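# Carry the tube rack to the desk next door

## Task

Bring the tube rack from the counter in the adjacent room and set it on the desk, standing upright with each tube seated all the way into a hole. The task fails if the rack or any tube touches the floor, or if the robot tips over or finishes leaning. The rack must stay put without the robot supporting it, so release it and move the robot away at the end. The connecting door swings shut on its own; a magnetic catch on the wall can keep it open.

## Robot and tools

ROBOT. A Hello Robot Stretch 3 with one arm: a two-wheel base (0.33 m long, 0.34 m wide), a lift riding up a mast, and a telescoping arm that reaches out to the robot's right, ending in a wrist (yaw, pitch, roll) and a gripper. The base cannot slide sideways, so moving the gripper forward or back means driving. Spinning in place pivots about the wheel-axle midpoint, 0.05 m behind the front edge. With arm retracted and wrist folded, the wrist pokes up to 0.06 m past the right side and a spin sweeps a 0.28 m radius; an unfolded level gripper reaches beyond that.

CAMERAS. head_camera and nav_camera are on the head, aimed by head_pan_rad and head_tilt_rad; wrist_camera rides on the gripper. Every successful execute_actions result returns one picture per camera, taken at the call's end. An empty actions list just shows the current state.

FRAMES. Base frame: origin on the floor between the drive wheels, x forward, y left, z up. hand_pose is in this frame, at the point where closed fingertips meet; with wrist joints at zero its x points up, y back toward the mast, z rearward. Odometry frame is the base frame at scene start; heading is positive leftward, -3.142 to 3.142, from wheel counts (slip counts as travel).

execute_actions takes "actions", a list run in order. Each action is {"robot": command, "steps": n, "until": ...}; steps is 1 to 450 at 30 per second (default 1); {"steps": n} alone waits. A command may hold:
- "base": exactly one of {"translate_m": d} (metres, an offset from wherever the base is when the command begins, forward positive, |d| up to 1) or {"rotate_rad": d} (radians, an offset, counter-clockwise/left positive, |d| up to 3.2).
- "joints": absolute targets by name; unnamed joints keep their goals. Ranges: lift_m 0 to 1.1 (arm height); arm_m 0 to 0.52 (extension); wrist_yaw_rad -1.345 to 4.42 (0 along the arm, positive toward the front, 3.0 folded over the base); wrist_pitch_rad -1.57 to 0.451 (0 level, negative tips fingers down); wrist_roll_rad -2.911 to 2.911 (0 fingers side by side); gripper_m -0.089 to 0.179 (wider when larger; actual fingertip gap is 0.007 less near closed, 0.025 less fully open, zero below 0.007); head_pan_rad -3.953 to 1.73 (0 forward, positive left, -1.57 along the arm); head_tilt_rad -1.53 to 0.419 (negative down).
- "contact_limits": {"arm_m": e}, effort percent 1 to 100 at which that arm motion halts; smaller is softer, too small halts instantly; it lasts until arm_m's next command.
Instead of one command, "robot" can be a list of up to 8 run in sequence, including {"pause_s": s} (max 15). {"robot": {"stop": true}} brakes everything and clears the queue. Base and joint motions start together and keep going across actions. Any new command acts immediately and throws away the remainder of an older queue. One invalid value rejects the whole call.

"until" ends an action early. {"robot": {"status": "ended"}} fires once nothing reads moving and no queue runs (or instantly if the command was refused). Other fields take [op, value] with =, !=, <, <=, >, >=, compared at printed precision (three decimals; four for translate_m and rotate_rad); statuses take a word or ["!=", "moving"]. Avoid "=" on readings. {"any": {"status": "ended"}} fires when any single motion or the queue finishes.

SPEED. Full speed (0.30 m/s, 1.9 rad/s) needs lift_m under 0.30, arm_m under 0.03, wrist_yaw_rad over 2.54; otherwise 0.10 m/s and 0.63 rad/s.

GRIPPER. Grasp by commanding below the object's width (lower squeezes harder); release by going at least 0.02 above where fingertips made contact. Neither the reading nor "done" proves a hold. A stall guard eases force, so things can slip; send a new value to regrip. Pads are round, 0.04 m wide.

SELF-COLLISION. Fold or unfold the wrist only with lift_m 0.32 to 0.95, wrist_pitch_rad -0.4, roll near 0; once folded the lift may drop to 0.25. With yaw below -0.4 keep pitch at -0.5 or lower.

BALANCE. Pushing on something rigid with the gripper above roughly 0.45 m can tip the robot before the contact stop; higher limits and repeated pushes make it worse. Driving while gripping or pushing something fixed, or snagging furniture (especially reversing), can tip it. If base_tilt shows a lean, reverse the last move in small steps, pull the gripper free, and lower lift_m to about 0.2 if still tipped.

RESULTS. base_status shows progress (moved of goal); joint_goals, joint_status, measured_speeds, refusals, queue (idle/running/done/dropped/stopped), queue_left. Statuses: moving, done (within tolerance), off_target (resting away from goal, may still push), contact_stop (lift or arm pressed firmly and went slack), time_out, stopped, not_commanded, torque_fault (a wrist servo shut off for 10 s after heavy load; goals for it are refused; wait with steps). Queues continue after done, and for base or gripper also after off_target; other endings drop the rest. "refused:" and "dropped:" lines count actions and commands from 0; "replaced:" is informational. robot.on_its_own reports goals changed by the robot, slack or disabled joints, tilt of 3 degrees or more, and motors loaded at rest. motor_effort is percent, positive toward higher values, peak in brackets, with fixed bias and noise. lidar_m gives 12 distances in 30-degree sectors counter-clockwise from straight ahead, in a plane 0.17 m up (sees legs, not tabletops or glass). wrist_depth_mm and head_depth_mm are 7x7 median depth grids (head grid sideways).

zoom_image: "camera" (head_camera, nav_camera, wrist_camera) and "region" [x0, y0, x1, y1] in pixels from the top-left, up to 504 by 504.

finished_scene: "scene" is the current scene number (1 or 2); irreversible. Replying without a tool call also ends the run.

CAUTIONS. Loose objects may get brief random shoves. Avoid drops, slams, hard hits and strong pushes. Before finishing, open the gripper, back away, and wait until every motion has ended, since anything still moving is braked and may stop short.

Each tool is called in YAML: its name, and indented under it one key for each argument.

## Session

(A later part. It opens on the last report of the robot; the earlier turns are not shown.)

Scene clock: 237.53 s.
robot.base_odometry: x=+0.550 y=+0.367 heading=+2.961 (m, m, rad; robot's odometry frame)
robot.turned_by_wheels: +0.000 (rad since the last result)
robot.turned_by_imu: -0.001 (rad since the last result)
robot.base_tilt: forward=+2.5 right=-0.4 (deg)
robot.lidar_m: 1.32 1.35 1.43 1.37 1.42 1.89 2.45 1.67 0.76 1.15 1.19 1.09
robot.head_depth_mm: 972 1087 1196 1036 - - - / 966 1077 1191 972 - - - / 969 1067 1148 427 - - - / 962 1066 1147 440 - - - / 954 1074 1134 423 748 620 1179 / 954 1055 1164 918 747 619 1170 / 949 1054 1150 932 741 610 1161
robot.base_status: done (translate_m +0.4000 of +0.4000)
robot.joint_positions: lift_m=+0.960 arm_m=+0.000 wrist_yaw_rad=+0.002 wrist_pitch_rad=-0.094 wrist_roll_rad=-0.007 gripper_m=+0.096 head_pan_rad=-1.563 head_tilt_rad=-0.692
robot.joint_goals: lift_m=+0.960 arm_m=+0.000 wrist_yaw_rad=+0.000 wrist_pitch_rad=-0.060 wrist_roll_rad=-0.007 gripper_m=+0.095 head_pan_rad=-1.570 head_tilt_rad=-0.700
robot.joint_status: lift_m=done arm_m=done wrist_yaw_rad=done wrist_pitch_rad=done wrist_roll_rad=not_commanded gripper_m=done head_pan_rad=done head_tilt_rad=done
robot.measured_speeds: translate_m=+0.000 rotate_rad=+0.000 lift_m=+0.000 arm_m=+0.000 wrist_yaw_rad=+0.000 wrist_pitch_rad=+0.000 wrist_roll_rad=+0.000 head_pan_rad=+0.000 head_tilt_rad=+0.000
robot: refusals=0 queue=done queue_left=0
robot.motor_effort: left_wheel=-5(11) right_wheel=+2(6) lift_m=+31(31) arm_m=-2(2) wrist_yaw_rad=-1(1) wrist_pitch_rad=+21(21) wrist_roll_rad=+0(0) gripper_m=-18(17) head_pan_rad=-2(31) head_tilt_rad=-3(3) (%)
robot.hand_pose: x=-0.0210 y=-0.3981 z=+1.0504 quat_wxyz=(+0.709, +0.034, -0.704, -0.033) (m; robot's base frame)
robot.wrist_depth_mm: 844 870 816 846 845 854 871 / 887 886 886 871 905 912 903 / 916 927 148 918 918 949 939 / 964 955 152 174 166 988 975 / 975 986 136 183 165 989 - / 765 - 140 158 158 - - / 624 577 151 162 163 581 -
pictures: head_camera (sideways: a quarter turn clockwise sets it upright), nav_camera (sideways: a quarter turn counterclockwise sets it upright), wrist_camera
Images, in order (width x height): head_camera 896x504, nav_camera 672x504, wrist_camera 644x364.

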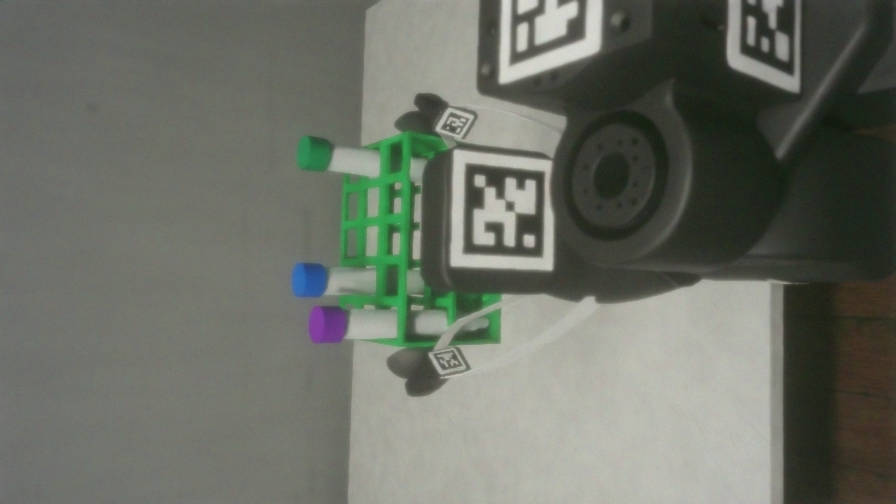

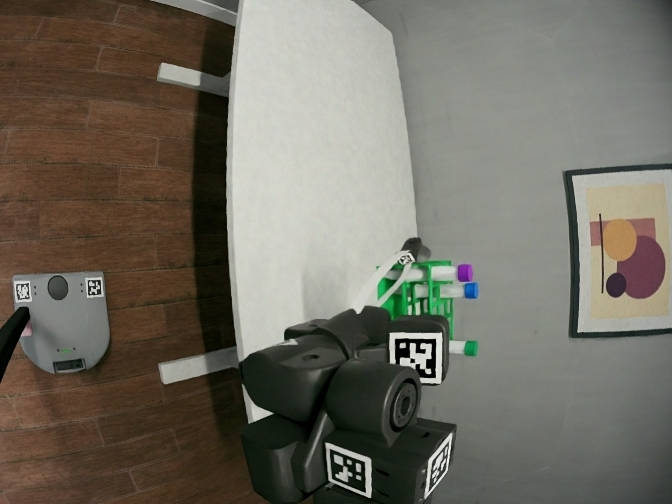

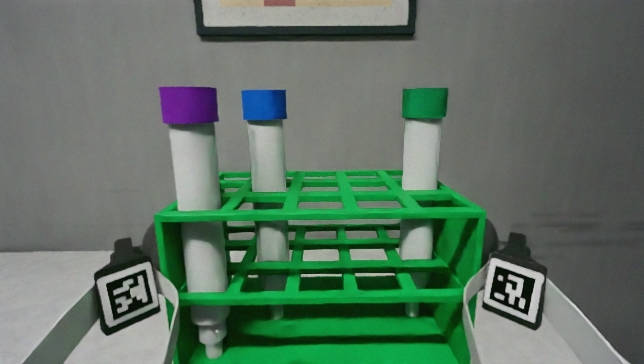

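execute_actions:
  actions:
    - {"robot":[{"joints":{"arm_m":0.33},"base":{"translate_m":0.2}},{"joints":{"lift_m":0.74}}],"steps":450,"until":{"robot":{"status":"ended"}}}

Scene clock: 245.97 s.
robot.base_odometry: x=+0.353 y=+0.403 heading=+2.961 (m, m, rad; robot's odometry frame)
robot.turned_by_wheels: +0.000 (rad since the last result)
robot.turned_by_imu: -0.002 (rad since the last result)
robot.base_tilt: forward=+2.6 right=-0.4 (deg)
robot.lidar_m: 1.12 1.15 1.44 1.38 1.42 1.91 2.64 1.66 0.87 1.15 0.94 0.94
robot.head_depth_mm: 966 1078 1195 992 775 642 1193 / 957 1075 1192 987 797 - - / 958 1067 1187 1053 721 628 1182 / 956 1061 1175 796 715 627 1187 / 953 1060 1176 890 752 621 1183 / 952 1052 1159 943 746 618 1172 / 940 1053 1146 936 742 611 1165
robot.base_status: done (translate_m +0.2000 of +0.2000)
robot.joint_positions: lift_m=+0.740 arm_m=+0.330 wrist_yaw_rad=+0.000 wrist_pitch_rad=-0.094 wrist_roll_rad=-0.007 gripper_m=+0.096 head_pan_rad=-1.563 head_tilt_rad=-0.692
robot.joint_goals: lift_m=+0.740 arm_m=+0.330 wrist_yaw_rad=+0.000 wrist_pitch_rad=-0.060 wrist_roll_rad=-0.007 gripper_m=+0.095 head_pan_rad=-1.570 head_tilt_rad=-0.700
robot.joint_status: lift_m=done arm_m=done wrist_yaw_rad=done wrist_pitch_rad=done wrist_roll_rad=not_commanded gripper_m=done head_pan_rad=done head_tilt_rad=done
robot.measured_speeds: translate_m=+0.000 rotate_rad=+0.000 lift_m=+0.000 arm_m=+0.000 wrist_yaw_rad=+0.000 wrist_pitch_rad=+0.000 wrist_roll_rad=+0.000 head_pan_rad=+0.000 head_tilt_rad=+0.000
robot: refusals=0 queue=done queue_left=0
robot.motor_effort: left_wheel=-4(6) right_wheel=+2(6) lift_m=+23(31) arm_m=+3(3) wrist_yaw_rad=+0(1) wrist_pitch_rad=+20(21) wrist_roll_rad=-1(0) gripper_m=-17(18) head_pan_rad=-3(3) head_tilt_rad=-3(3) (%)
robot.hand_pose: x=-0.0214 y=-0.7275 z=+0.8309 quat_wxyz=(+0.709, +0.034, -0.704, -0.033) (m; robot's base frame)
robot.wrist_depth_mm: 527 533 533 536 534 538 543 / 544 541 545 557 554 558 576 / 576 576 148 570 569 576 575 / 589 587 152 174 165 607 596 / 490 462 136 183 166 435 462 / 347 - 140 158 159 - 338 / 282 258 151 163 161 266 264
pictures: head_camera (sideways: a quarter turn clockwise sets it upright), nav_camera (sideways: a quarter turn counterclockwise sets it upright), wrist_camera
Images, in order (width x height): head_camera 896x504, nav_camera 672x504, wrist_camera 644x364.

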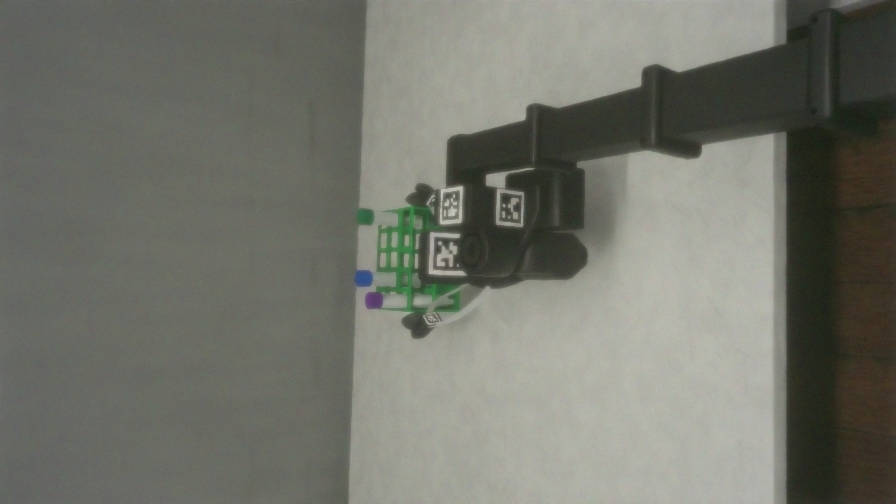

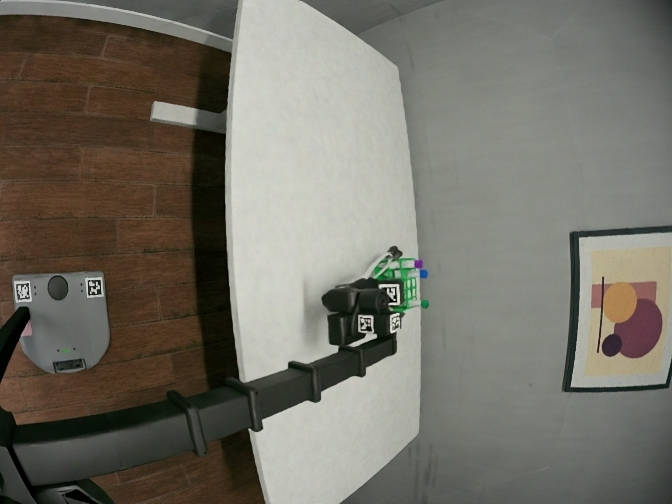

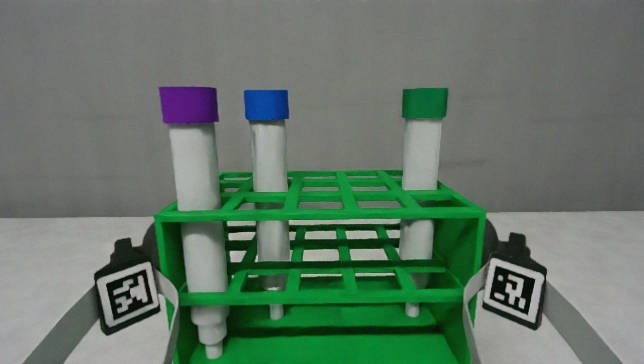

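execute_actions:
  actions:
    - {"robot":{"joints":{"lift_m":0.70}},"steps":450,"until":{"robot":{"status":"ended"}}}

Scene clock: 248.30 s.
robot.base_odometry: x=+0.353 y=+0.403 heading=+2.961 (m, m, rad; robot's odometry frame)
robot.turned_by_wheels: +0.000 (rad since the last result)
robot.turned_by_imu: -0.001 (rad since the last result)
robot.base_tilt: forward=+2.5 right=-0.4 (deg)
robot.lidar_m: 1.12 1.15 1.44 1.38 1.42 1.91 2.65 1.67 0.87 1.15 0.94 0.95
robot.head_depth_mm: 963 1076 1190 996 780 640 1209 / 960 1068 1187 980 794 - - / 959 1064 1177 1015 - 630 1188 / 958 1065 1176 843 - 626 1180 / 946 1057 1172 881 754 623 1178 / 948 1053 1156 939 746 619 1168 / 946 1050 1138 933 741 615 1160
robot.base_status: done (translate_m +0.2000 of +0.2000)
robot.joint_positions: lift_m=+0.700 arm_m=+0.330 wrist_yaw_rad=+0.000 wrist_pitch_rad=-0.094 wrist_roll_rad=-0.007 gripper_m=+0.096 head_pan_rad=-1.563 head_tilt_rad=-0.692
robot.joint_goals: lift_m=+0.700 arm_m=+0.330 wrist_yaw_rad=+0.000 wrist_pitch_rad=-0.060 wrist_roll_rad=-0.007 gripper_m=+0.095 head_pan_rad=-1.570 head_tilt_rad=-0.700
robot.joint_status: lift_m=done arm_m=done wrist_yaw_rad=done wrist_pitch_rad=done wrist_roll_rad=not_commanded gripper_m=done head_pan_rad=done head_tilt_rad=done
robot.measured_speeds: translate_m=+0.000 rotate_rad=+0.000 lift_m=+0.000 arm_m=+0.000 wrist_yaw_rad=+0.000 wrist_pitch_rad=+0.000 wrist_roll_rad=+0.000 head_pan_rad=+0.000 head_tilt_rad=+0.000
robot: refusals=0 queue=done queue_left=0
robot.motor_effort: left_wheel=-4(4) right_wheel=+2(2) lift_m=+23(23) arm_m=+3(3) wrist_yaw_rad=-1(1) wrist_pitch_rad=+21(21) wrist_roll_rad=+0(0) gripper_m=-17(18) head_pan_rad=-3(3) head_tilt_rad=-3(3) (%)
robot.hand_pose: x=-0.0214 y=-0.7275 z=+0.7909 quat_wxyz=(+0.709, +0.034, -0.704, -0.033) (m; robot's base frame)
robot.wrist_depth_mm: 535 527 533 540 538 540 540 / 551 552 545 556 553 556 564 / 566 567 148 569 576 583 584 / 592 588 152 176 165 595 603 / 385 364 136 183 165 344 369 / 273 - 140 159 158 - 264 / 217 202 150 162 161 208 208
pictures: head_camera (sideways: a quarter turn clockwise sets it upright), nav_camera (sideways: a quarter turn counterclockwise sets it upright), wrist_camera
Images, in order (width x height): head_camera 896x504, nav_camera 672x504, wrist_camera 644x364.

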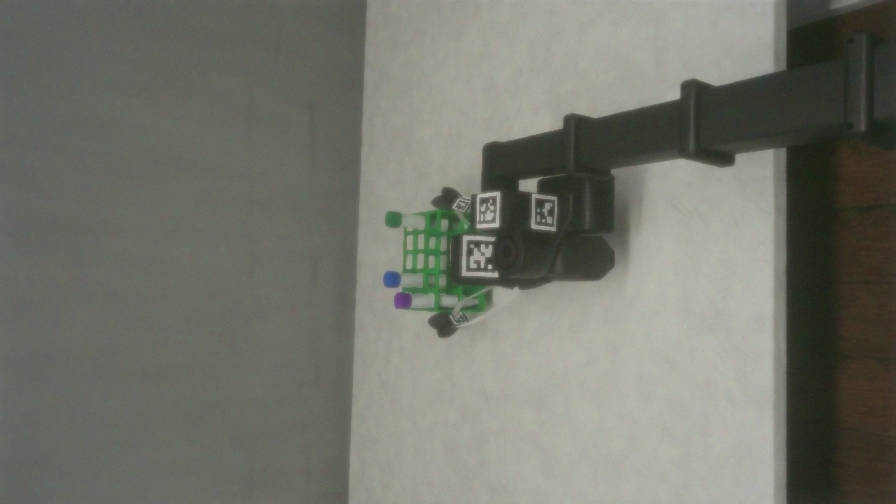

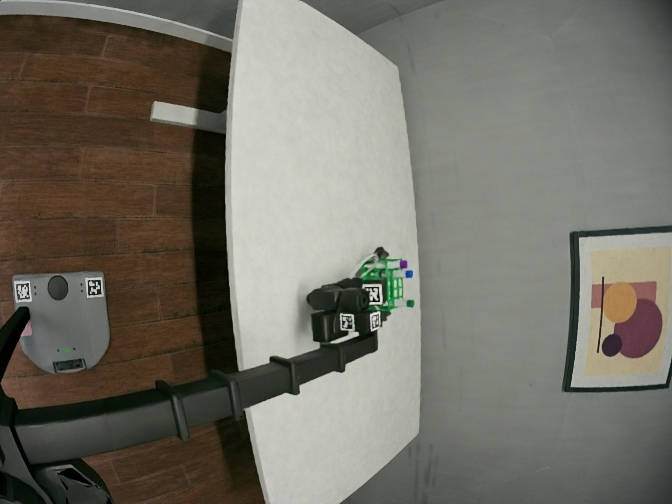

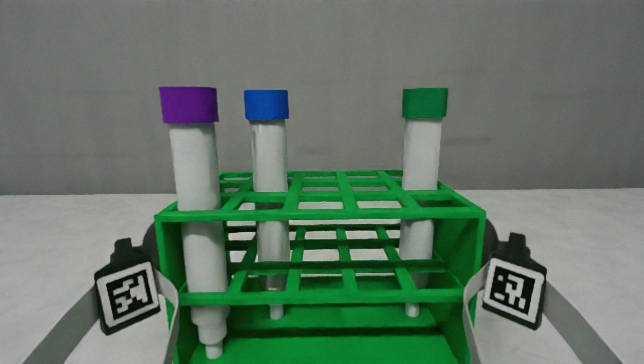

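Slope 1.45 mm/mm → touch at ≈0.678, same as before.

execute_actions:
  actions:
    - {"robot":[{"joints":{"lift_m":0.684}},{"joints":{"lift_m":0.674}}],"steps":450,"until":{"robot":{"status":"ended"}}}
    - {"steps":10}

Scene clock: 251.53 s.
robot.base_odometry: x=+0.353 y=+0.403 heading=+2.961 (m, m, rad; robot's odometry frame)
robot.turned_by_wheels: +0.000 (rad since the last result)
robot.turned_by_imu: -0.001 (rad since the last result)
robot.base_tilt: forward=+2.4 right=-0.3 (deg)
robot.lidar_m: 1.12 1.15 1.44 1.37 1.42 1.92 2.65 1.67 0.87 1.15 0.94 0.95
robot.head_depth_mm: 966 1079 1191 994 779 640 1203 / 961 1069 1187 980 790 651 - / 960 1065 1186 1007 - 629 1192 / 952 1065 1179 866 - 624 1183 / 953 1064 1171 917 755 622 1180 / 946 1054 1165 942 748 616 1169 / 942 1052 1146 933 739 614 1167
robot.base_status: done (translate_m +0.2000 of +0.2000)
robot.joint_positions: lift_m=+0.674 arm_m=+0.330 wrist_yaw_rad=+0.000 wrist_pitch_rad=-0.094 wrist_roll_rad=-0.007 gripper_m=+0.096 head_pan_rad=-1.563 head_tilt_rad=-0.692
robot.joint_goals: lift_m=+0.674 arm_m=+0.330 wrist_yaw_rad=+0.000 wrist_pitch_rad=-0.060 wrist_roll_rad=-0.007 gripper_m=+0.095 head_pan_rad=-1.570 head_tilt_rad=-0.700
robot.joint_status: lift_m=done arm_m=done wrist_yaw_rad=done wrist_pitch_rad=done wrist_roll_rad=not_commanded gripper_m=done head_pan_rad=done head_tilt_rad=done
robot.measured_speeds: translate_m=+0.000 rotate_rad=+0.000 lift_m=+0.000 arm_m=+0.000 wrist_yaw_rad=+0.000 wrist_pitch_rad=+0.000 wrist_roll_rad=+0.000 head_pan_rad=+0.000 head_tilt_rad=+0.000
robot: refusals=0 queue=done queue_left=0
robot.motor_effort: left_wheel=-4(4) right_wheel=+2(2) lift_m=+22(23) arm_m=+3(3) wrist_yaw_rad=+0(1) wrist_pitch_rad=+20(20) wrist_roll_rad=-1(0) gripper_m=-17(17) head_pan_rad=-3(3) head_tilt_rad=-4(3) (%)
robot.hand_pose: x=-0.0214 y=-0.7275 z=+0.7649 quat_wxyz=(+0.709, +0.034, -0.704, -0.033) (m; robot's base frame)
robot.wrist_depth_mm: 517 525 531 530 544 544 549 / 548 545 546 553 555 557 560 / 570 570 148 565 567 576 583 / 514 514 151 174 164 502 489 / 312 302 135 183 165 280 303 / 225 - 140 158 158 - 217 / 178 166 151 163 161 171 171
pictures: head_camera (sideways: a quarter turn clockwise sets it upright), nav_camera (sideways: a quarter turn counterclockwise sets it upright), wrist_camera
Images, in order (width x height): head_camera 896x504, nav_camera 672x504, wrist_camera 644x364.

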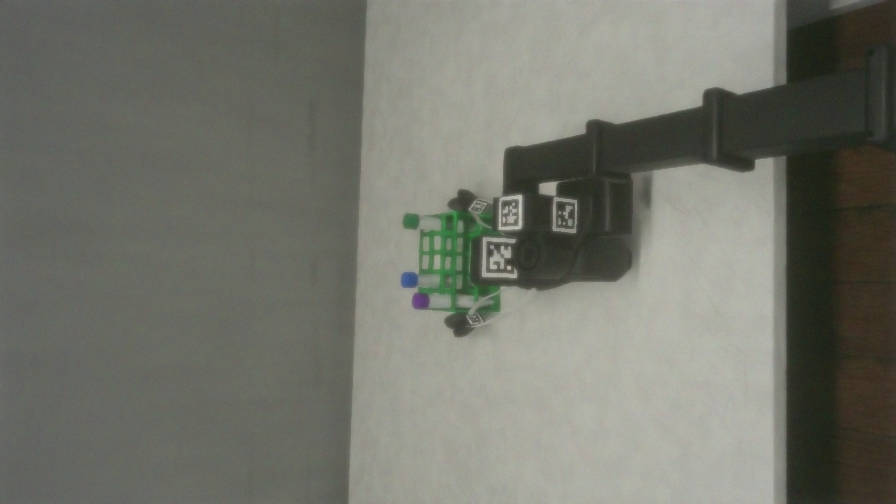

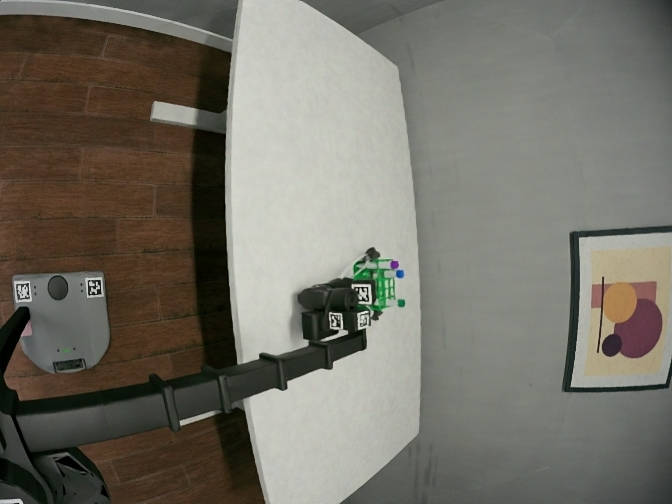

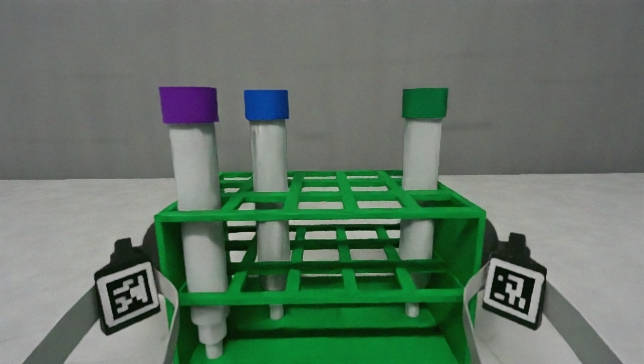

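execute_actions:
  actions:
    - {"robot":[{"joints":{"lift_m":0.670}},{"joints":{"gripper_m":0.179}},{"pause_s":0.5},{"joints":{"arm_m":0.2}}],"steps":450,"until":{"robot":{"status":"ended"}}}

Scene clock: 258.13 s.
robot.base_odometry: x=+0.353 y=+0.403 heading=+2.961 (m, m, rad; robot's odometry frame)
robot.turned_by_wheels: +0.000 (rad since the last result)
robot.turned_by_imu: -0.002 (rad since the last result)
robot.base_tilt: forward=+2.4 right=-0.4 (deg)
robot.lidar_m: 1.12 1.16 1.44 1.38 1.42 1.92 2.65 1.67 0.87 1.14 0.94 0.95
robot.head_depth_mm: 967 1070 1195 991 779 640 1202 / 967 1076 1187 986 776 653 - / 962 1067 1188 966 768 - 1188 / 954 1062 1172 864 808 - 1190 / 953 1060 1169 917 744 622 1187 / 945 1051 1162 937 748 617 1171 / 942 1048 1146 931 741 614 1160
robot.base_status: done (translate_m +0.2000 of +0.2000)
robot.joint_positions: lift_m=+0.670 arm_m=+0.200 wrist_yaw_rad=+0.000 wrist_pitch_rad=-0.083 wrist_roll_rad=-0.007 gripper_m=+0.179 head_pan_rad=-1.563 head_tilt_rad=-0.692
robot.joint_goals: lift_m=+0.670 arm_m=+0.200 wrist_yaw_rad=+0.000 wrist_pitch_rad=-0.060 wrist_roll_rad=-0.007 gripper_m=+0.179 head_pan_rad=-1.570 head_tilt_rad=-0.700
robot.joint_status: lift_m=done arm_m=done wrist_yaw_rad=done wrist_pitch_rad=done wrist_roll_rad=not_commanded gripper_m=done head_pan_rad=done head_tilt_rad=done
robot.measured_speeds: translate_m=+0.000 rotate_rad=+0.000 lift_m=+0.000 arm_m=+0.000 wrist_yaw_rad=+0.000 wrist_pitch_rad=+0.000 wrist_roll_rad=+0.000 head_pan_rad=+0.000 head_tilt_rad=+0.000
robot: refusals=0 queue=done queue_left=0
robot.motor_effort: left_wheel=-4(4) right_wheel=+2(2) lift_m=+22(23) arm_m=-2(1) wrist_yaw_rad=+0(0) wrist_pitch_rad=+14(21) wrist_roll_rad=+0(0) gripper_m=+1(86) head_pan_rad=-3(3) head_tilt_rad=-2(3) (%)
robot.hand_pose: x=-0.0214 y=-0.5986 z=+0.7635 quat_wxyz=(+0.709, +0.030, -0.704, -0.030) (m; robot's base frame)
robot.wrist_depth_mm: 649 663 653 664 658 662 683 / 686 684 669 678 671 693 695 / 682 718 715 712 714 711 712 / 537 537 414 312 402 515 501 / 316 316 288 303 301 317 303 / - 221 220 220 219 219 225 / 166 172 172 171 170 170 162
pictures: head_camera (sideways: a quarter turn clockwise sets it upright), nav_camera (sideways: a quarter turn counterclockwise sets it upright), wrist_camera
Images, in order (width x height): head_camera 896x504, nav_camera 672x504, wrist_camera 644x364.

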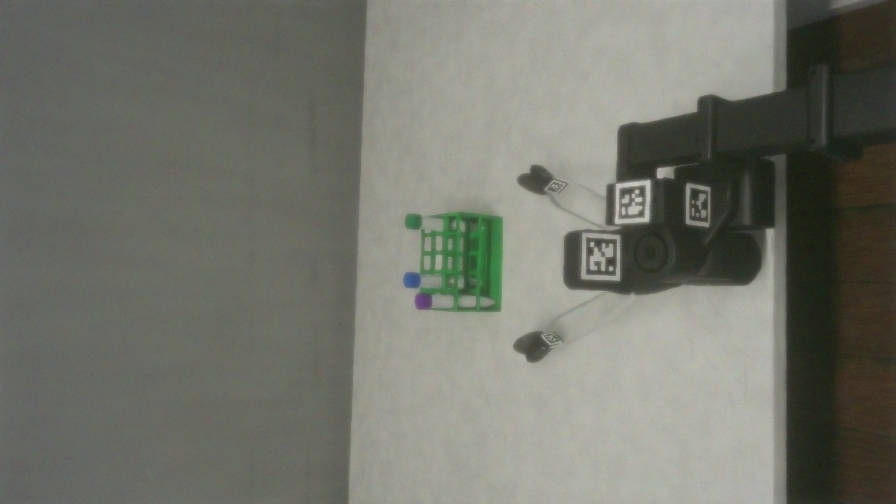

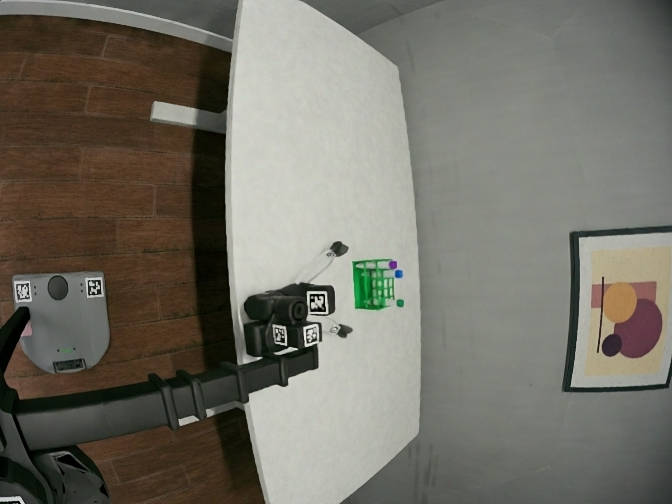

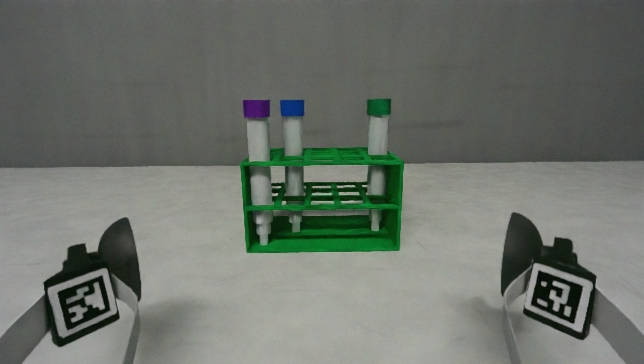

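zoom_image:
  camera: "wrist_camera"
  region: [220,80,430,270]

Region (220, 80, 430, 270) of wrist_camera's 644x364 image, scaled by 2.400; it fills the top 456 rows of this view, and the rest is white.

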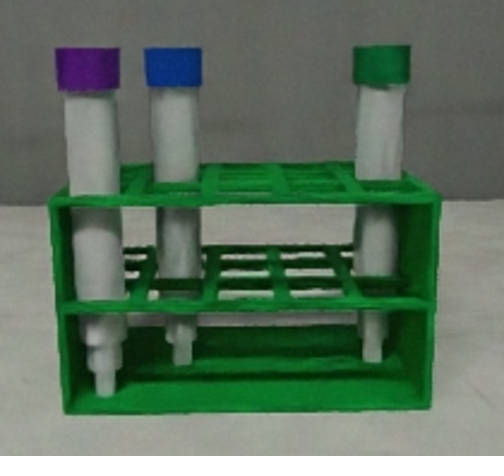

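execute_actions:
  actions:
    - {"robot":[{"joints":{"arm_m":0.0}},{"joints":{"lift_m":0.78}}],"steps":450,"until":{"robot":{"status":"ended"}}}

Scene clock: 270.00 s.
robot.base_odometry: x=+0.353 y=+0.403 heading=+2.961 (m, m, rad; robot's odometry frame)
robot.turned_by_wheels: +0.000 (rad since the last result)
robot.turned_by_imu: -0.002 (rad since the last result)
robot.base_tilt: forward=+2.5 right=-0.5 (deg)
robot.lidar_m: 1.12 1.15 1.44 1.38 1.42 1.91 2.65 1.67 0.87 1.15 0.94 0.94
robot.head_depth_mm: 964 1078 1194 999 779 640 1248 / 962 1070 1192 985 775 634 1265 / 955 1066 1192 970 765 632 1223 / 956 1063 1185 864 761 662 - / 952 1060 1167 915 748 622 1181 / 952 1058 1163 938 767 615 1173 / 944 1044 1140 932 740 614 1164
robot.base_status: done (translate_m +0.2000 of +0.2000)
robot.joint_positions: lift_m=+0.780 arm_m=+0.000 wrist_yaw_rad=+0.000 wrist_pitch_rad=-0.082 wrist_roll_rad=-0.007 gripper_m=+0.179 head_pan_rad=-1.563 head_tilt_rad=-0.692
robot.joint_goals: lift_m=+0.780 arm_m=+0.000 wrist_yaw_rad=+0.000 wrist_pitch_rad=-0.060 wrist_roll_rad=-0.007 gripper_m=+0.179 head_pan_rad=-1.570 head_tilt_rad=-0.700
robot.joint_status: lift_m=done arm_m=done wrist_yaw_rad=done wrist_pitch_rad=done wrist_roll_rad=not_commanded gripper_m=done head_pan_rad=done head_tilt_rad=done
robot.measured_speeds: translate_m=+0.000 rotate_rad=+0.000 lift_m=+0.000 arm_m=+0.000 wrist_yaw_rad=+0.000 wrist_pitch_rad=+0.000 wrist_roll_rad=+0.000 head_pan_rad=+0.000 head_tilt_rad=+0.000
robot: refusals=0 queue=done queue_left=0
robot.motor_effort: left_wheel=-4(5) right_wheel=+2(2) lift_m=+30(32) arm_m=-2(2) wrist_yaw_rad=+0(0) wrist_pitch_rad=+14(15) wrist_roll_rad=+0(0) gripper_m=+0(0) head_pan_rad=-3(3) head_tilt_rad=-3(2) (%)
robot.hand_pose: x=-0.0214 y=-0.3987 z=+0.8734 quat_wxyz=(+0.709, +0.030, -0.704, -0.029) (m; robot's base frame)
robot.wrist_depth_mm: 840 841 851 866 872 853 854 / 879 902 871 899 885 907 899 / 892 925 904 927 915 970 932 / 936 945 933 947 954 949 954 / 616 614 615 515 601 618 594 / 461 435 431 432 428 428 436 / 319 333 334 329 332 330 317
pictures: head_camera (sideways: a quarter turn clockwise sets it upright), nav_camera (sideways: a quarter turn counterclockwise sets it upright), wrist_camera
Images, in order (width x height): head_camera 896x504, nav_camera 672x504, wrist_camera 644x364.

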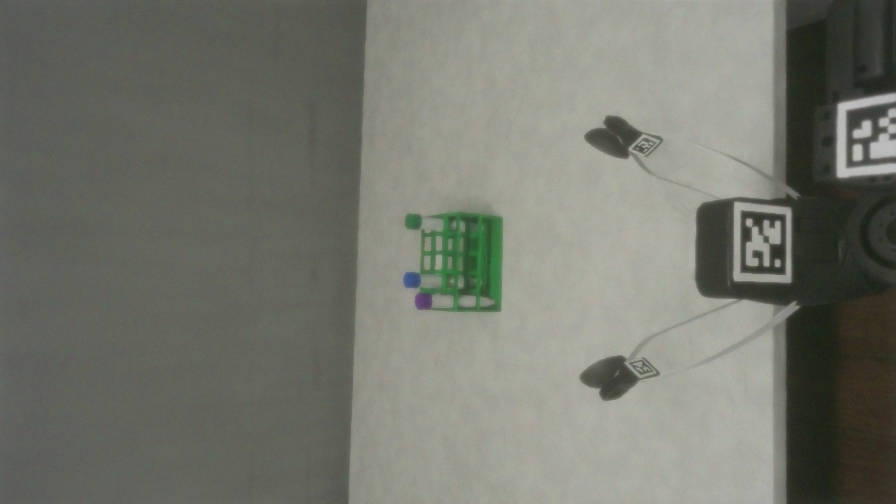

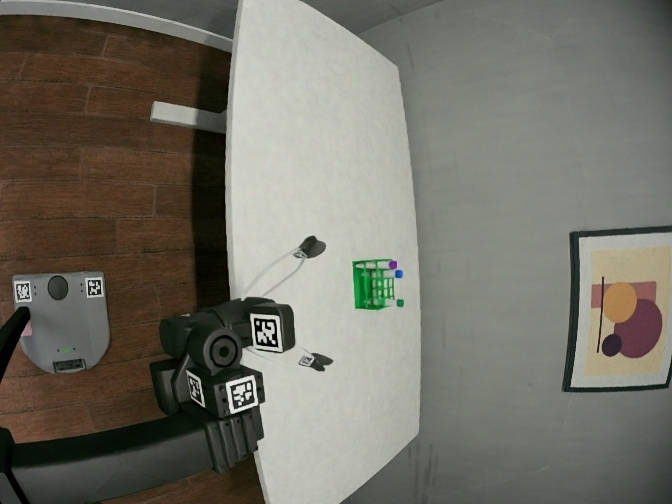

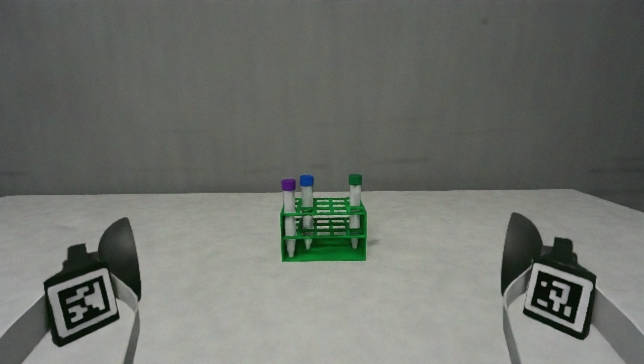

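finished_scene:
  scene: 2

The scene is finished: the task was done.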